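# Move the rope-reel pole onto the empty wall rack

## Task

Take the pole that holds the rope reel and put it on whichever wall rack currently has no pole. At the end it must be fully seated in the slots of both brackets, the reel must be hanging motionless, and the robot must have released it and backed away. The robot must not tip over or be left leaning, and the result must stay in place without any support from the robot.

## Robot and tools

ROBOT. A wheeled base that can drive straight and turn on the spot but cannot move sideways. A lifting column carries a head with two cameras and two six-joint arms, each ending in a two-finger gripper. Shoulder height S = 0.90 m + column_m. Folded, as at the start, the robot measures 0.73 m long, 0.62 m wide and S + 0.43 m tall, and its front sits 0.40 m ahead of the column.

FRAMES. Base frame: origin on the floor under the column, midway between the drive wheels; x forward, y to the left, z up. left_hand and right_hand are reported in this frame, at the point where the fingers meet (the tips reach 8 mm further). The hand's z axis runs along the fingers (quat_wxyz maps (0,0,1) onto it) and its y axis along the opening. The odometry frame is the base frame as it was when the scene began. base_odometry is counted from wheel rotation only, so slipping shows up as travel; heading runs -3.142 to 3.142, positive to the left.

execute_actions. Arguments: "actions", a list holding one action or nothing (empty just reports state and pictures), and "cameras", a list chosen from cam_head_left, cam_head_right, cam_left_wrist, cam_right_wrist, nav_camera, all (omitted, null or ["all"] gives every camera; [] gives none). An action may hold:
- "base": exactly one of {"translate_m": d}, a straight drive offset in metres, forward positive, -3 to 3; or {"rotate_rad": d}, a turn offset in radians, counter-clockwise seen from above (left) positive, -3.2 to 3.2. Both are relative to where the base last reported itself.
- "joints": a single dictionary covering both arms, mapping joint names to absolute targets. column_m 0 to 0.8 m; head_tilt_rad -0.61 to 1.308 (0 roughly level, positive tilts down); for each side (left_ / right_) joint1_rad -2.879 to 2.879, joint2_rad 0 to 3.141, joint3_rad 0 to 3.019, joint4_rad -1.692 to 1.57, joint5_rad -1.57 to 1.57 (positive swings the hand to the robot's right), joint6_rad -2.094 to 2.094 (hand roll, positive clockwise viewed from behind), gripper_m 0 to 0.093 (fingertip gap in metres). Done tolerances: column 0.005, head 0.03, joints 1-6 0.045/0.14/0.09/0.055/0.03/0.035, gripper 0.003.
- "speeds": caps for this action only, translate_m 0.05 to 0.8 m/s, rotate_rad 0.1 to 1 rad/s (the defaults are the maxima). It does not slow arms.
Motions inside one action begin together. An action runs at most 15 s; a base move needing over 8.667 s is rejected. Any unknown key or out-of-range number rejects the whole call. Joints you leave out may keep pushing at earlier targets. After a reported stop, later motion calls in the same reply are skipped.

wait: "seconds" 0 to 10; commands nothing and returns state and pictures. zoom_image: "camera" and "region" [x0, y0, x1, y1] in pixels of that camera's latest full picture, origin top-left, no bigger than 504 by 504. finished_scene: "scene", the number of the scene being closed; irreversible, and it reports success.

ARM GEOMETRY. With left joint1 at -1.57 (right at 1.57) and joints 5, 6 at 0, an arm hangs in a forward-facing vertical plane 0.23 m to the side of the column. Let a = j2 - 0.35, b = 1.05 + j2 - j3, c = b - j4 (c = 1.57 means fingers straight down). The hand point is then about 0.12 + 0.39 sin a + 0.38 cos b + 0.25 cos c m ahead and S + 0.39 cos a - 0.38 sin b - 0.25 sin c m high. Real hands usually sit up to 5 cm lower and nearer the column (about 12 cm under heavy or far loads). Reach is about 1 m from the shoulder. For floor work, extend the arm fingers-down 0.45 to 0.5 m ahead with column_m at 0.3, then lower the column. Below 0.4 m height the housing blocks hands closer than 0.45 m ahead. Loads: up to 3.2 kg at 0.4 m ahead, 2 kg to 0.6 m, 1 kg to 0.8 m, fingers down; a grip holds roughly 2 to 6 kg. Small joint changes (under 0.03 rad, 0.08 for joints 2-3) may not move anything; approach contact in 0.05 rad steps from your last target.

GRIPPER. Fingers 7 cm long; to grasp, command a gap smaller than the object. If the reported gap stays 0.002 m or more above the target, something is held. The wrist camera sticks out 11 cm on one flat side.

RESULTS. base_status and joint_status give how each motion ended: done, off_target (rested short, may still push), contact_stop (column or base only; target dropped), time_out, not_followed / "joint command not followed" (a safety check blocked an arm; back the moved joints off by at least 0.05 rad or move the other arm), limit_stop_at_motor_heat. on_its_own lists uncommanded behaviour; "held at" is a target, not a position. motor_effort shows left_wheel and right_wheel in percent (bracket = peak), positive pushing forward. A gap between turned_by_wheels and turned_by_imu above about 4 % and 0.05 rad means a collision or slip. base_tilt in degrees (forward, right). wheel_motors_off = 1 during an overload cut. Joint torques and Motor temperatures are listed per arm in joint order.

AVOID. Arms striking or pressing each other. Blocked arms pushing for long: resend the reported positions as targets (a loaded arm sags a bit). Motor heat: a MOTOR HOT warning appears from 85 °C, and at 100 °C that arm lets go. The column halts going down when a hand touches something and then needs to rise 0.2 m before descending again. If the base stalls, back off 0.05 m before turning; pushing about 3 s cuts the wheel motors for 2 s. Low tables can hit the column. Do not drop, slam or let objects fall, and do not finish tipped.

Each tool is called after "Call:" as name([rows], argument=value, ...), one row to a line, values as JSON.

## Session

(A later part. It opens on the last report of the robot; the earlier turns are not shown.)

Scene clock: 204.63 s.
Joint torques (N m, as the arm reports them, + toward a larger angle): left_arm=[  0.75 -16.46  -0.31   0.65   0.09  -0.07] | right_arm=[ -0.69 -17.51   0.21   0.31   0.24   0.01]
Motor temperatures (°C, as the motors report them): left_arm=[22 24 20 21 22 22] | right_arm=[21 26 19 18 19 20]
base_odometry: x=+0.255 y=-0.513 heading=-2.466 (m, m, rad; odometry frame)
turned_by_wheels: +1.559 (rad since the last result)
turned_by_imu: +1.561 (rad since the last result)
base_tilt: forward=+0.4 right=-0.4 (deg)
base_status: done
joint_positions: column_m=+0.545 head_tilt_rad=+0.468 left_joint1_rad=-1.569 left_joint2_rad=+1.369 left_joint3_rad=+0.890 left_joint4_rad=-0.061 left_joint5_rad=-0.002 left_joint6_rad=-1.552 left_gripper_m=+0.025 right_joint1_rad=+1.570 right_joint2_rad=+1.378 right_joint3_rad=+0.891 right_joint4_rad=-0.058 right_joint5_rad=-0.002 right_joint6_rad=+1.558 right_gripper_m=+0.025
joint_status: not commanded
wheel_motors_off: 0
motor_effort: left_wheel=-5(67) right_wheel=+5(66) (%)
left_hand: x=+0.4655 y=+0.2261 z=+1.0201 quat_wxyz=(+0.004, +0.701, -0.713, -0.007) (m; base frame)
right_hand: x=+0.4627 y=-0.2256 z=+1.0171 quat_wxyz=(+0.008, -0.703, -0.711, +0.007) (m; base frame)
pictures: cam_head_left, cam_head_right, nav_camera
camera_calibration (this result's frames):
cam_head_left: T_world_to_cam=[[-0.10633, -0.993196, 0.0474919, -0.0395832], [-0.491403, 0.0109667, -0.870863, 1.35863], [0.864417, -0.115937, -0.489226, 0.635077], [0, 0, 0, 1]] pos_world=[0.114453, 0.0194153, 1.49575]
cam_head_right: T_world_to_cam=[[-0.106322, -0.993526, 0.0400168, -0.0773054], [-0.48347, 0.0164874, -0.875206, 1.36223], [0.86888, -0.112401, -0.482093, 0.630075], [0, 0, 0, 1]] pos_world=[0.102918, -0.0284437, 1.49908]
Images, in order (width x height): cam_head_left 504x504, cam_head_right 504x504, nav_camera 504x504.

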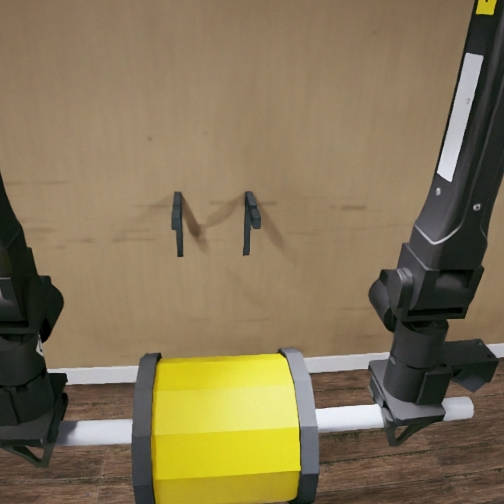

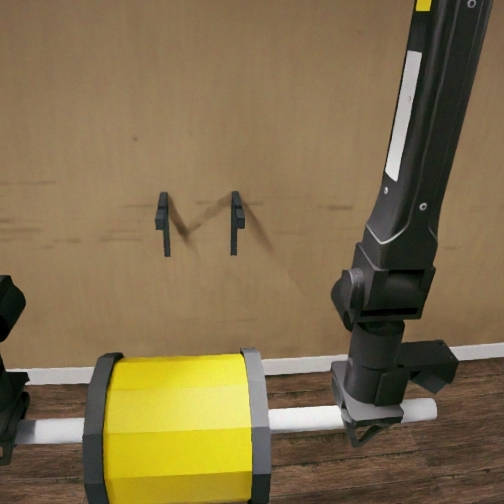

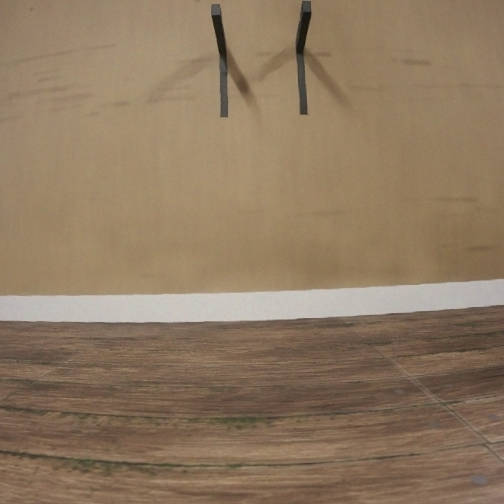

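Call:
execute_actions([
  {"base":{"rotate_rad":-0.026},"joints":{"column_m":0.56}},
], cameras=[])

Call:
execute_actions([
  {"base":{"translate_m":0.96},"joints":{"head_tilt_rad":0.95},"speeds":{"translate_m":0.6}},
], cameras=["cam_head_left"])

Scene clock: 253.53 s.
Joint torques (N m, as the arm reports them, + toward a larger angle): left_arm=[  1.02 -16.16  -0.13   0.64   0.07  -0.07] | right_arm=[ -0.2  -17.5    0.16   0.31   0.22   0.05]
Motor temperatures (°C, as the motors report them): left_arm=[22 24 20 21 22 22] | right_arm=[21 26 19 18 19 20]
base_odometry: x=+0.255 y=-0.513 heading=-2.491 (m, m, rad; odometry frame)
turned_by_wheels: -0.025 (rad since the last result)
turned_by_imu: -0.026 (rad since the last result)
base_tilt: forward=+0.3 right=-0.5 (deg)
base_status: done
joint_positions: column_m=+0.560 head_tilt_rad=+0.468 left_joint1_rad=-1.570 left_joint2_rad=+1.369 left_joint3_rad=+0.890 left_joint4_rad=-0.061 left_joint5_rad=-0.002 left_joint6_rad=-1.553 left_gripper_m=+0.025 right_joint1_rad=+1.569 right_joint2_rad=+1.378 right_joint3_rad=+0.891 right_joint4_rad=-0.058 right_joint5_rad=-0.001 right_joint6_rad=+1.558 right_gripper_m=+0.025
joint_status: all done
wheel_motors_off: 0
motor_effort: left_wheel=+3(15) right_wheel=-4(15) (%)
left_hand: x=+0.4651 y=+0.2254 z=+1.0350 quat_wxyz=(+0.005, +0.701, -0.713, -0.007) (m; base frame)
right_hand: x=+0.4625 y=-0.2262 z=+1.0321 quat_wxyz=(+0.008, -0.703, -0.711, +0.008) (m; base frame)
pictures: none
No camera images: the call's "cameras" was empty. Leave "cameras" out to get every camera's image.

Scene clock: 256.83 s.
Joint torques (N m, as the arm reports them, + toward a larger angle): left_arm=[  1.03 -16.29  -0.3    0.63   0.07  -0.07] | right_arm=[ -0.64 -17.81   0.15   0.35   0.22   0.04]
Motor temperatures (°C, as the motors report them): left_arm=[22 24 20 21 22 22] | right_arm=[21 26 19 18 19 20]
base_odometry: x=-0.508 y=-1.095 heading=-2.490 (m, m, rad; odometry frame)
turned_by_wheels: +0.001 (rad since the last result)
turned_by_imu: -0.002 (rad since the last result)
base_tilt: forward=+0.4 right=-0.4 (deg)
base_status: done
joint_positions: column_m=+0.560 head_tilt_rad=+0.951 left_joint1_rad=-1.570 left_joint2_rad=+1.372 left_joint3_rad=+0.890 left_joint4_rad=-0.061 left_joint5_rad=-0.002 left_joint6_rad=-1.553 left_gripper_m=+0.025 right_joint1_rad=+1.569 right_joint2_rad=+1.380 right_joint3_rad=+0.890 right_joint4_rad=-0.058 right_joint5_rad=-0.001 right_joint6_rad=+1.558 right_gripper_m=+0.025
joint_status: all done
wheel_motors_off: 0
motor_effort: left_wheel=+2(89) right_wheel=-1(53) (%)
left_hand: x=+0.4640 y=+0.2254 z=+1.0341 quat_wxyz=(+0.006, +0.701, -0.713, -0.008) (m; base frame)
right_hand: x=+0.4614 y=-0.2262 z=+1.0314 quat_wxyz=(+0.009, -0.703, -0.711, +0.009) (m; base frame)
pictures: cam_head_left
camera_calibration (this result's frames):
cam_head_left: T_world_to_cam=[[-0.0721176, -0.993196, 0.0914365, -0.10994], [-0.839603, 0.0109667, -0.543089, 0.882407], [0.538391, -0.115937, -0.834682, 1.19276], [0, 0, 0, 1]] pos_world=[0.0907717, 0.0194153, 1.48485]
Images, in order (width x height): cam_head_left 504x504.

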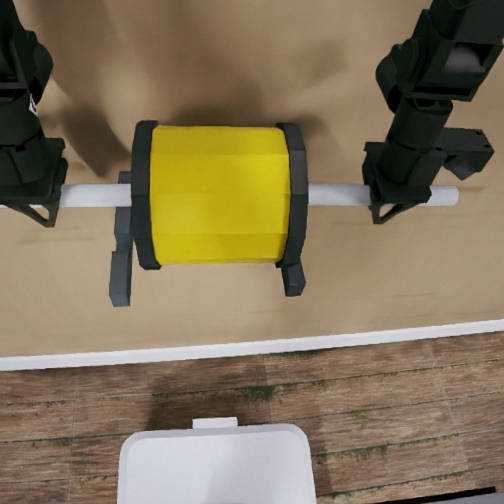

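Call:
execute_actions([
  {"base":{"rotate_rad":0.039}},
], cameras=["cam_head_left","cam_head_right","nav_camera"])

Call:
zoom_image(camera="cam_head_left", region=[80, 200, 190, 320])

Call:
zoom_image(camera="cam_head_left", region=[250, 200, 360, 320])

Scene clock: 263.87 s.
Joint torques (N m, as the arm reports them, + toward a larger angle): left_arm=[  0.5  -16.6   -0.19   0.66   0.03  -0.08] | right_arm=[ -0.75 -17.59   0.17   0.38   0.22   0.03]
Motor temperatures (°C, as the motors report them): left_arm=[22 25 20 21 22 22] | right_arm=[21 26 19 18 19 20]
base_odometry: x=-0.508 y=-1.095 heading=-2.454 (m, m, rad; odometry frame)
turned_by_wheels: +0.036 (rad since the last result)
turned_by_imu: +0.036 (rad since the last result)
base_tilt: forward=+0.4 right=-0.5 (deg)
base_status: done
joint_positions: column_m=+0.560 head_tilt_rad=+0.951 left_joint1_rad=-1.568 left_joint2_rad=+1.372 left_joint3_rad=+0.889 left_joint4_rad=-0.061 left_joint5_rad=-0.001 left_joint6_rad=-1.553 left_gripper_m=+0.025 right_joint1_rad=+1.571 right_joint2_rad=+1.380 right_joint3_rad=+0.890 right_joint4_rad=-0.058 right_joint5_rad=-0.001 right_joint6_rad=+1.558 right_gripper_m=+0.025
joint_status: not commanded
wheel_motors_off: 0
motor_effort: left_wheel=-1(61) right_wheel=+2(49) (%)
left_hand: x=+0.4635 y=+0.2263 z=+1.0341 quat_wxyz=(+0.006, +0.701, -0.713, -0.008) (m; base frame)
right_hand: x=+0.4614 y=-0.2253 z=+1.0314 quat_wxyz=(+0.009, -0.702, -0.712, +0.008) (m; base frame)
pictures: cam_head_left, cam_head_right, nav_camera
camera_calibration (this result's frames):
cam_head_left: T_world_to_cam=[[-0.0721176, -0.993196, 0.0914365, -0.10994], [-0.839603, 0.0109667, -0.543089, 0.882407], [0.538391, -0.115937, -0.834682, 1.19276], [0, 0, 0, 1]] pos_world=[0.0907717, 0.0194153, 1.48485]
cam_head_right: T_world_to_cam=[[-0.0755818, -0.993526, 0.0848125, -0.148693], [-0.834594, 0.0164874, -0.550619, 0.891148], [0.545656, -0.112401, -0.830437, 1.19198], [0, 0, 0, 1]] pos_world=[0.0820993, -0.0284437, 1.49315]
Images, in order (width x height): cam_head_left 504x504, cam_head_right 504x504, nav_camera 504x504.

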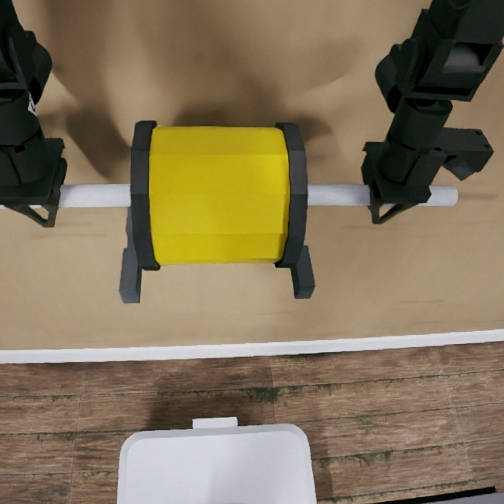

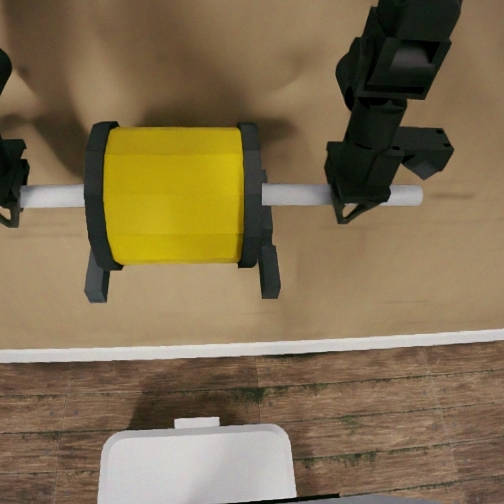

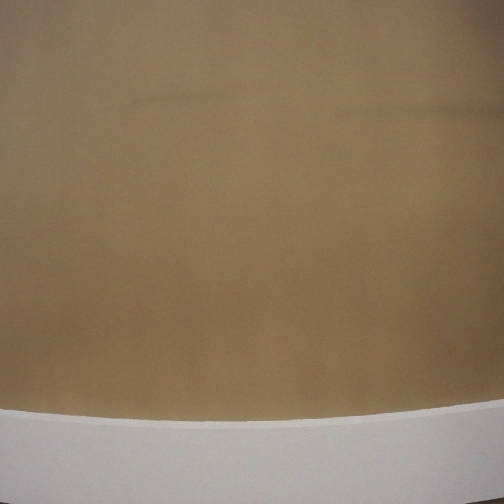

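Region (80, 200, 190, 320) of cam_head_left's 504x504 image, scaled by 4.200, with more detail than that image has; it fills the left 462 columns of this view, and the rest is white.

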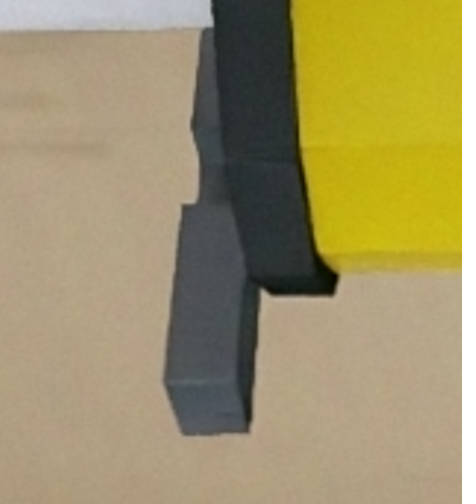

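Region (250, 200, 360, 320) of cam_head_left's 504x504 image, scaled by 4.200, with more detail than that image has; it fills the left 462 columns of this view, and the rest is white.

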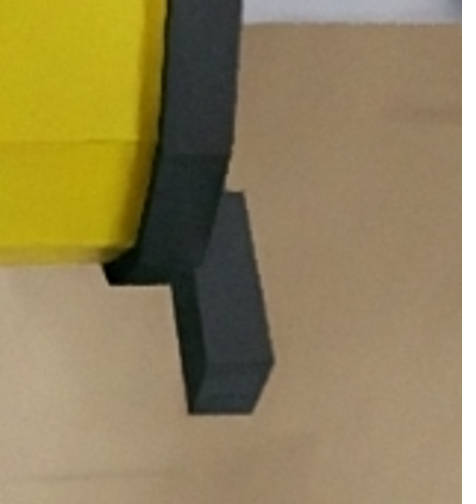

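Call:
execute_actions([
  {"base":{"translate_m":0.018},"joints":{"column_m":0.47},"speeds":{"translate_m":0.1}},
], cameras=["cam_head_left","cam_head_right"])

Call:
zoom_image(camera="cam_head_left", region=[70, 170, 180, 290])

Call:
zoom_image(camera="cam_head_left", region=[260, 170, 370, 290])

Scene clock: 278.90 s.
Joint torques (N m, as the arm reports them, + toward a larger angle): left_arm=[  0.87 -16.97  -0.44   0.61   0.03  -0.07] | right_arm=[ -0.71 -18.04   0.05   0.4    0.21   0.03]
Motor temperatures (°C, as the motors report them): left_arm=[22 25 20 21 22 22] | right_arm=[21 26 19 18 19 20]
base_odometry: x=-0.522 y=-1.107 heading=-2.452 (m, m, rad; odometry frame)
turned_by_wheels: +0.002 (rad since the last result)
turned_by_imu: +0.002 (rad since the last result)
base_tilt: forward=+0.4 right=-0.5 (deg)
base_status: done
joint_positions: column_m=+0.470 head_tilt_rad=+0.951 left_joint1_rad=-1.569 left_joint2_rad=+1.374 left_joint3_rad=+0.890 left_joint4_rad=-0.061 left_joint5_rad=-0.001 left_joint6_rad=-1.553 left_gripper_m=+0.025 right_joint1_rad=+1.571 right_joint2_rad=+1.382 right_joint3_rad=+0.892 right_joint4_rad=-0.058 right_joint5_rad=-0.001 right_joint6_rad=+1.558 right_gripper_m=+0.025
joint_status: all done
wheel_motors_off: 0
motor_effort: left_wheel=+4(70) right_wheel=-2(46) (%)
left_hand: x=+0.4634 y=+0.2259 z=+0.9436 quat_wxyz=(+0.006, +0.701, -0.713, -0.008) (m; base frame)
right_hand: x=+0.4616 y=-0.2253 z=+0.9409 quat_wxyz=(+0.009, -0.702, -0.712, +0.008) (m; base frame)
pictures: cam_head_left, cam_head_right
camera_calibration (this result's frames):
cam_head_left: T_world_to_cam=[[-0.0721136, -0.993196, 0.0914397, -0.101727], [-0.839628, 0.0109667, -0.543052, 0.833544], [0.538354, -0.115937, -0.834706, 1.11778], [0, 0, 0, 1]] pos_world=[0.090769, 0.0194153, 1.39498]
cam_head_right: T_world_to_cam=[[-0.075578, -0.993526, 0.0848159, -0.141075], [-0.834618, 0.0164874, -0.550582, 0.841608], [0.545619, -0.112401, -0.830461, 1.11738], [0, 0, 0, 1]] pos_world=[0.082097, -0.0284437, 1.40328]
Images, in order (width x height): cam_head_left 504x504, cam_head_right 504x504.

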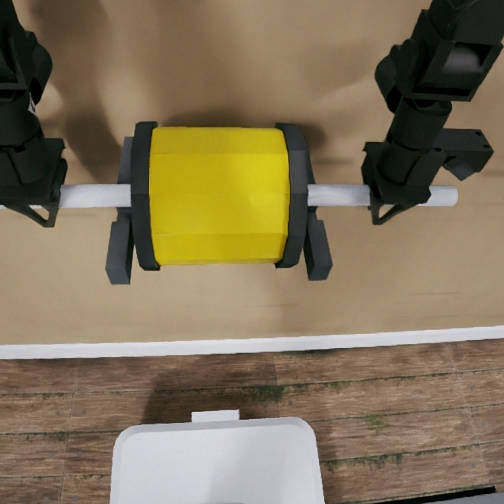

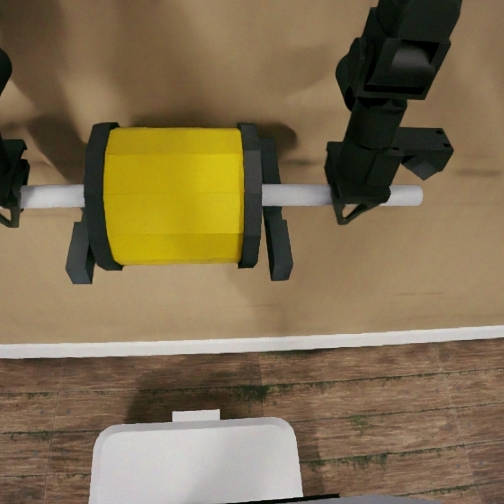

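Region (70, 170, 180, 290) of cam_head_left's 504x504 image, scaled by 4.200, with more detail than that image has; it fills the left 462 columns of this view, and the rest is white.

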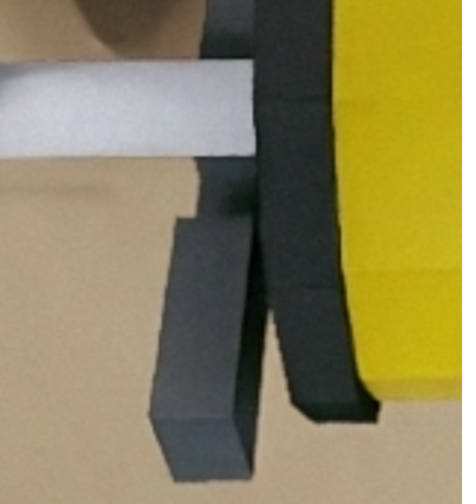

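Region (260, 170, 370, 290) of cam_head_left's 504x504 image, scaled by 4.200, with more detail than that image has; it fills the left 462 columns of this view, and the rest is white.

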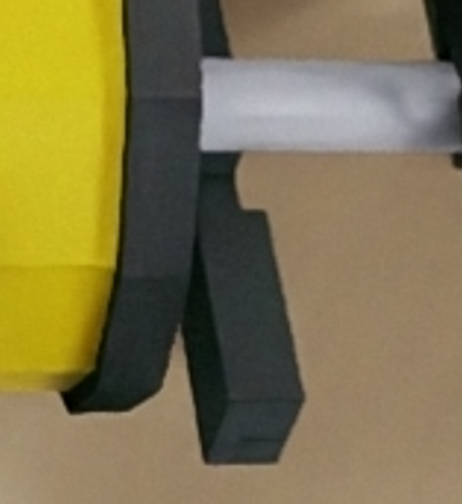

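Call:
execute_actions([
  {"joints":{"column_m":0.428}},
], cameras=["cam_head_left","cam_head_right"])

Call:
zoom_image(camera="cam_head_left", region=[70, 150, 180, 270])

Call:
zoom_image(camera="cam_head_right", region=[225, 150, 335, 270])

Scene clock: 293.50 s.
Joint torques (N m, as the arm reports them, + toward a larger angle): left_arm=[  0.91 -16.57  -0.07   0.64   0.03  -0.07] | right_arm=[ -0.74 -17.27   0.39   0.39   0.21   0.04]
Motor temperatures (°C, as the motors report them): left_arm=[22 25 20 21 22 22] | right_arm=[21 27 19 18 19 20]
base_odometry: x=-0.522 y=-1.107 heading=-2.452 (m, m, rad; odometry frame)
turned_by_wheels: +0.000 (rad since the last result)
turned_by_imu: +0.000 (rad since the last result)
base_tilt: forward=+0.3 right=-0.5 (deg)
base_status: not commanded
joint_positions: column_m=+0.428 head_tilt_rad=+0.951 left_joint1_rad=-1.569 left_joint2_rad=+1.370 left_joint3_rad=+0.888 left_joint4_rad=-0.061 left_joint5_rad=-0.001 left_joint6_rad=-1.553 left_gripper_m=+0.025 right_joint1_rad=+1.571 right_joint2_rad=+1.379 right_joint3_rad=+0.889 right_joint4_rad=-0.058 right_joint5_rad=-0.001 right_joint6_rad=+1.558 right_gripper_m=+0.025
joint_status: all done
wheel_motors_off: 0
motor_effort: left_wheel=+5(5) right_wheel=-2(1) (%)
left_hand: x=+0.4633 y=+0.2259 z=+0.9029 quat_wxyz=(+0.006, +0.701, -0.713, -0.008) (m; base frame)
right_hand: x=+0.4612 y=-0.2253 z=+0.9000 quat_wxyz=(+0.009, -0.702, -0.712, +0.008) (m; base frame)
pictures: cam_head_left, cam_head_right
camera_calibration (this result's frames):
cam_head_left: T_world_to_cam=[[-0.0721136, -0.993196, 0.0914397, -0.0978905], [-0.839628, 0.0109667, -0.543052, 0.810757], [0.538354, -0.115937, -0.834706, 1.08275], [0, 0, 0, 1]] pos_world=[0.090769, 0.0194153, 1.35302]
cam_head_right: T_world_to_cam=[[-0.075578, -0.993526, 0.0848159, -0.137516], [-0.834618, 0.0164874, -0.550582, 0.818505], [0.545619, -0.112401, -0.830461, 1.08253], [0, 0, 0, 1]] pos_world=[0.082097, -0.0284437, 1.36132]
Images, in order (width x height): cam_head_left 504x504, cam_head_right 504x504.

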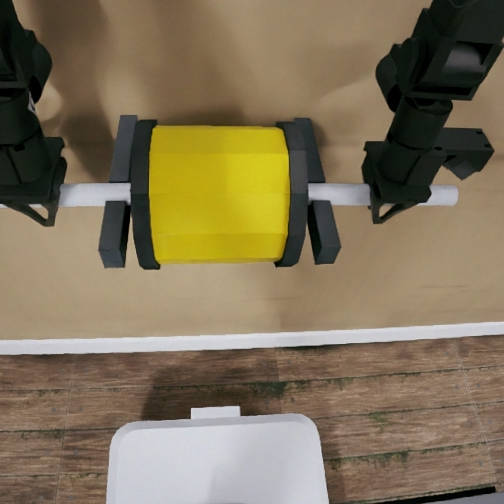

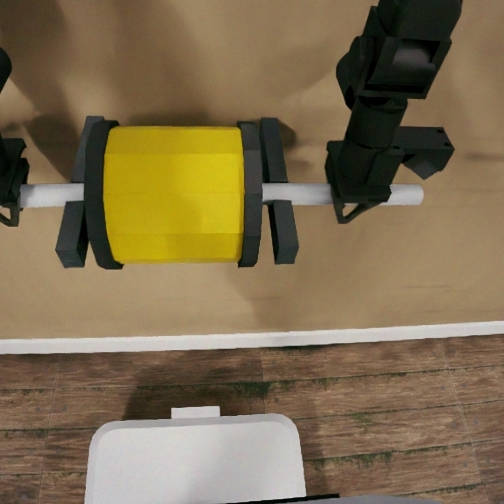

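Region (70, 150, 180, 270) of cam_head_left's 504x504 image, scaled by 4.200, with more detail than that image has; it fills the left 462 columns of this view, and the rest is white.

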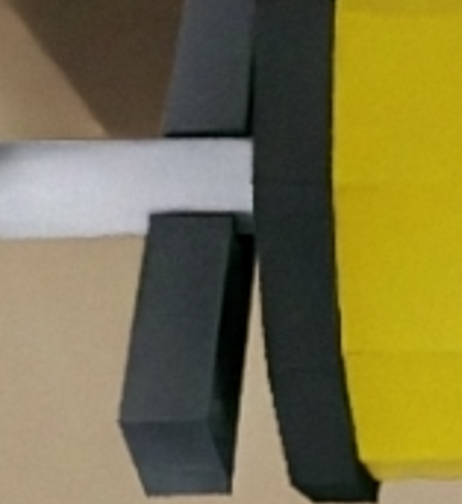

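Region (225, 150, 335, 270) of cam_head_right's 504x504 image, scaled by 4.200, with more detail than that image has; it fills the left 462 columns of this view, and the rest is white.

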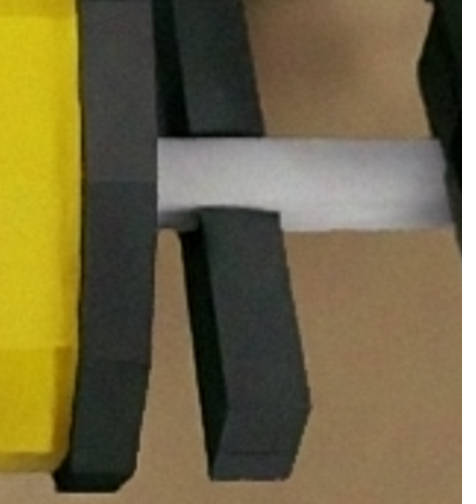

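Call:
execute_actions([
  {"joints":{"column_m":0.422,"left_gripper_m":0.09,"right_gripper_m":0.09}},
], cameras=[])

Call:
execute_actions([
  {"joints":{"column_m":0.505}},
], cameras=["cam_left_wrist","cam_right_wrist"])

Scene clock: 300.43 s.
Joint torques (N m, as the arm reports them, + toward a larger angle): left_arm=[  0.9  -15.68   0.28   0.65   0.03  -0.02] | right_arm=[ -0.36 -16.72   0.53   0.35   0.19   0.  ]
Motor temperatures (°C, as the motors report them): left_arm=[22 25 20 21 22 22] | right_arm=[21 27 19 18 19 20]
base_odometry: x=-0.522 y=-1.107 heading=-2.452 (m, m, rad; odometry frame)
turned_by_wheels: +0.000 (rad since the last result)
turned_by_imu: +0.000 (rad since the last result)
base_tilt: forward=+0.4 right=-0.5 (deg)
base_status: not commanded
joint_positions: column_m=+0.422 head_tilt_rad=+0.951 left_joint1_rad=-1.569 left_joint2_rad=+1.361 left_joint3_rad=+0.884 left_joint4_rad=-0.061 left_joint5_rad=-0.001 left_joint6_rad=-1.558 left_gripper_m=+0.090 right_joint1_rad=+1.571 right_joint2_rad=+1.368 right_joint3_rad=+0.886 right_joint4_rad=-0.058 right_joint5_rad=-0.001 right_joint6_rad=+1.561 right_gripper_m=+0.090
joint_status: all done
wheel_motors_off: 0
motor_effort: left_wheel=+5(5) right_wheel=-2(2) (%)
left_hand: x=+0.4649 y=+0.2259 z=+0.8998 quat_wxyz=(+0.004, +0.703, -0.711, -0.006) (m; base frame)
right_hand: x=+0.4640 y=-0.2253 z=+0.8977 quat_wxyz=(+0.006, -0.704, -0.710, +0.005) (m; base frame)
pictures: none
No camera images: the call's "cameras" was empty. Leave "cameras" out to get every camera's image.

Scene clock: 302.10 s.
Joint torques (N m, as the arm reports them, + toward a larger angle): left_arm=[  0.96 -16.11   0.24   0.65   0.04  -0.02] | right_arm=[ -0.85 -16.52   0.51   0.37   0.21   0.01]
Motor temperatures (°C, as the motors report them): left_arm=[22 25 20 21 22 22] | right_arm=[21 27 19 18 19 20]
base_odometry: x=-0.522 y=-1.107 heading=-2.452 (m, m, rad; odometry frame)
turned_by_wheels: +0.000 (rad since the last result)
turned_by_imu: +0.000 (rad since the last result)
base_tilt: forward=+0.4 right=-0.5 (deg)
base_status: not commanded
joint_positions: column_m=+0.505 head_tilt_rad=+0.951 left_joint1_rad=-1.569 left_joint2_rad=+1.361 left_joint3_rad=+0.885 left_joint4_rad=-0.061 left_joint5_rad=-0.001 left_joint6_rad=-1.558 left_gripper_m=+0.090 right_joint1_rad=+1.571 right_joint2_rad=+1.367 right_joint3_rad=+0.886 right_joint4_rad=-0.058 right_joint5_rad=-0.001 right_joint6_rad=+1.562 right_gripper_m=+0.090
joint_status: all done
wheel_motors_off: 0
motor_effort: left_wheel=+4(5) right_wheel=+1(3) (%)
left_hand: x=+0.4652 y=+0.2259 z=+0.9827 quat_wxyz=(+0.004, +0.703, -0.711, -0.006) (m; base frame)
right_hand: x=+0.4644 y=-0.2253 z=+0.9808 quat_wxyz=(+0.006, -0.704, -0.710, +0.005) (m; base frame)
pictures: cam_left_wrist, cam_right_wrist
camera_calibration (this result's frames):
cam_left_wrist: T_world_to_cam=[[0.999819, -0.0163201, -0.00977592, -0.452413], [-0.00775083, -0.818739, 0.574114, -0.370352], [-0.0173735, -0.573934, -0.818717, 1.0637], [0, 0, 0, 1]] pos_world=[0.46794, 0.299891, 1.07907]
cam_right_wrist: T_world_to_cam=[[-0.999451, -0.0176244, 0.0280549, 0.430591], [0.00266, 0.801355, 0.598183, -0.404563], [-0.0330245, 0.597929, -0.800868, 1.05811], [0, 0, 0, 1]] pos_world=[0.466374, -0.300886, 1.07733]
Images, in order (width x height): cam_left_wrist 504x504, cam_right_wrist 504x504.

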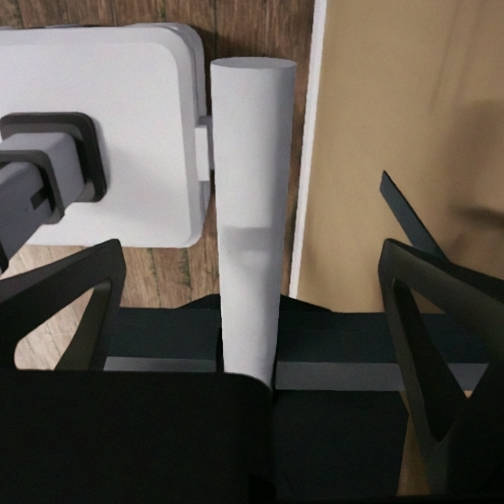

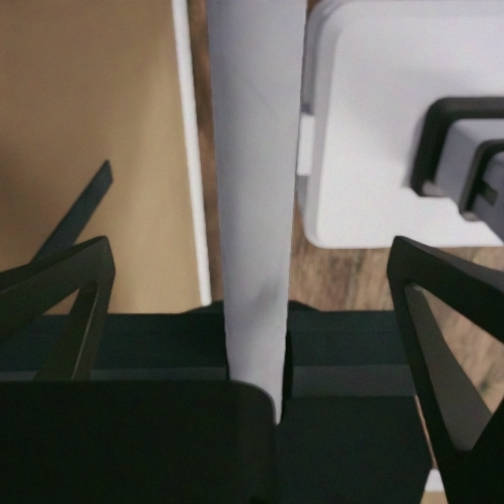

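Call:
execute_actions([
  {"base":{"translate_m":-0.6},"joints":{"head_tilt_rad":0.55,"column_m":0.53}},
], cameras=["cam_head_left"])

Call:
zoom_image(camera="cam_head_left", region=[120, 160, 300, 290])

Scene clock: 309.50 s.
Joint torques (N m, as the arm reports them, + toward a larger angle): left_arm=[  0.94 -16.26   0.26   0.65   0.04  -0.01] | right_arm=[ -0.76 -16.33   0.69   0.38   0.21   0.  ]
Motor temperatures (°C, as the motors report them): left_arm=[22 25 20 21 22 22] | right_arm=[21 26 19 18 19 20]
base_odometry: x=-0.060 y=-0.725 heading=-2.451 (m, m, rad; odometry frame)
turned_by_wheels: +0.001 (rad since the last result)
turned_by_imu: +0.002 (rad since the last result)
base_tilt: forward=+0.4 right=-0.5 (deg)
base_status: done
joint_positions: column_m=+0.530 head_tilt_rad=+0.567 left_joint1_rad=-1.569 left_joint2_rad=+1.361 left_joint3_rad=+0.885 left_joint4_rad=-0.061 left_joint5_rad=-0.001 left_joint6_rad=-1.559 left_gripper_m=+0.090 right_joint1_rad=+1.571 right_joint2_rad=+1.363 right_joint3_rad=+0.886 right_joint4_rad=-0.058 right_joint5_rad=-0.001 right_joint6_rad=+1.562 right_gripper_m=+0.090
joint_status: all done
wheel_motors_off: 0
motor_effort: left_wheel=+1(86) right_wheel=-3(66) (%)
left_hand: x=+0.4658 y=+0.2259 z=+1.0078 quat_wxyz=(+0.004, +0.703, -0.711, -0.006) (m; base frame)
right_hand: x=+0.4662 y=-0.2253 z=+1.0071 quat_wxyz=(+0.004, -0.704, -0.710, +0.004) (m; base frame)
pictures: cam_head_left
camera_calibration (this result's frames):
cam_head_left: T_world_to_cam=[[-0.101102, -0.993196, 0.0577926, -0.0547497], [-0.575264, 0.0109667, -0.817895, 1.2695], [0.811696, -0.115937, -0.572458, 0.756574], [0, 0, 0, 1]] pos_world=[0.110656, 0.0194153, 1.47459]
Images, in order (width x height): cam_head_left 504x504.

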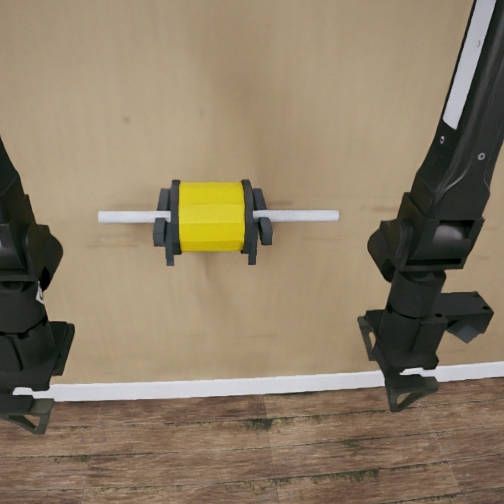

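Region (120, 160, 300, 290) of cam_head_left's 504x504 image, scaled by 2.800, with more detail than that image has.

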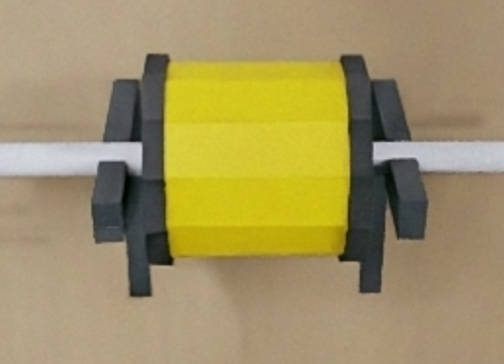

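Call:
execute_actions(actions=[], cameras=["cam_head_left"])

Call:
zoom_image(camera="cam_head_left", region=[120, 160, 300, 290])

Scene clock: 312.93 s.
Joint torques (N m, as the arm reports them, + toward a larger angle): left_arm=[  0.87 -15.66   0.12   0.64   0.03  -0.02] | right_arm=[ -0.72 -16.3    0.6    0.32   0.21  -0.01]
Motor temperatures (°C, as the motors report them): left_arm=[22 25 20 21 22 22] | right_arm=[21 26 19 18 19 20]
base_odometry: x=-0.060 y=-0.725 heading=-2.451 (m, m, rad; odometry frame)
turned_by_wheels: +0.000 (rad since the last result)
turned_by_imu: +0.000 (rad since the last result)
base_tilt: forward=+0.4 right=-0.5 (deg)
base_status: done
joint_positions: column_m=+0.530 head_tilt_rad=+0.567 left_joint1_rad=-1.569 left_joint2_rad=+1.361 left_joint3_rad=+0.885 left_joint4_rad=-0.061 left_joint5_rad=-0.001 left_joint6_rad=-1.559 left_gripper_m=+0.090 right_joint1_rad=+1.571 right_joint2_rad=+1.363 right_joint3_rad=+0.886 right_joint4_rad=-0.058 right_joint5_rad=-0.001 right_joint6_rad=+1.562 right_gripper_m=+0.090
joint_status: all done
wheel_motors_off: 0
motor_effort: left_wheel=+2(86) right_wheel=-2(66) (%)
left_hand: x=+0.4658 y=+0.2259 z=+1.0078 quat_wxyz=(+0.004, +0.703, -0.711, -0.006) (m; base frame)
right_hand: x=+0.4662 y=-0.2253 z=+1.0071 quat_wxyz=(+0.004, -0.704, -0.710, +0.004) (m; base frame)
pictures: cam_head_left
camera_calibration (this result's frames):
cam_head_left: T_world_to_cam=[[-0.101102, -0.993196, 0.0577926, -0.0547497], [-0.575264, 0.0109667, -0.817895, 1.2695], [0.811696, -0.115937, -0.572458, 0.756574], [0, 0, 0, 1]] pos_world=[0.110656, 0.0194153, 1.47459]
Images, in order (width x height): cam_head_left 504x504.

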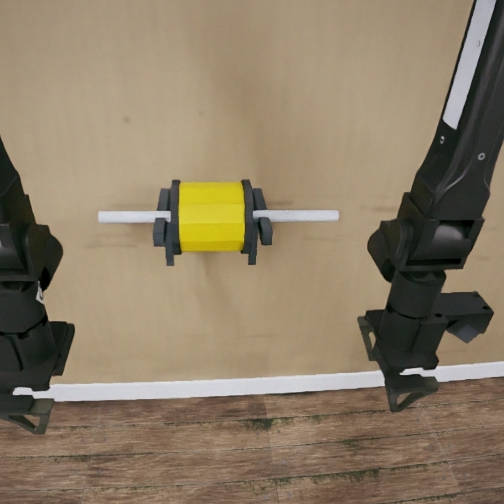

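Region (120, 160, 300, 290) of cam_head_left's 504x504 image, scaled by 2.800, with more detail than that image has.

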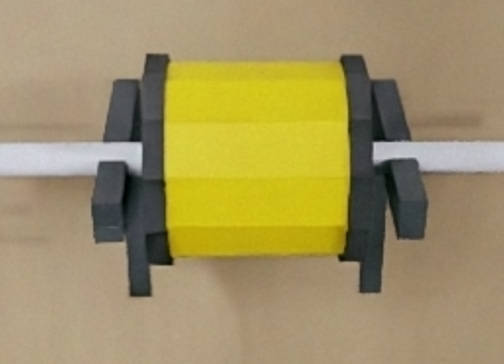

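Call:
finished_scene(scene=2)

The scene is finished: the task was done.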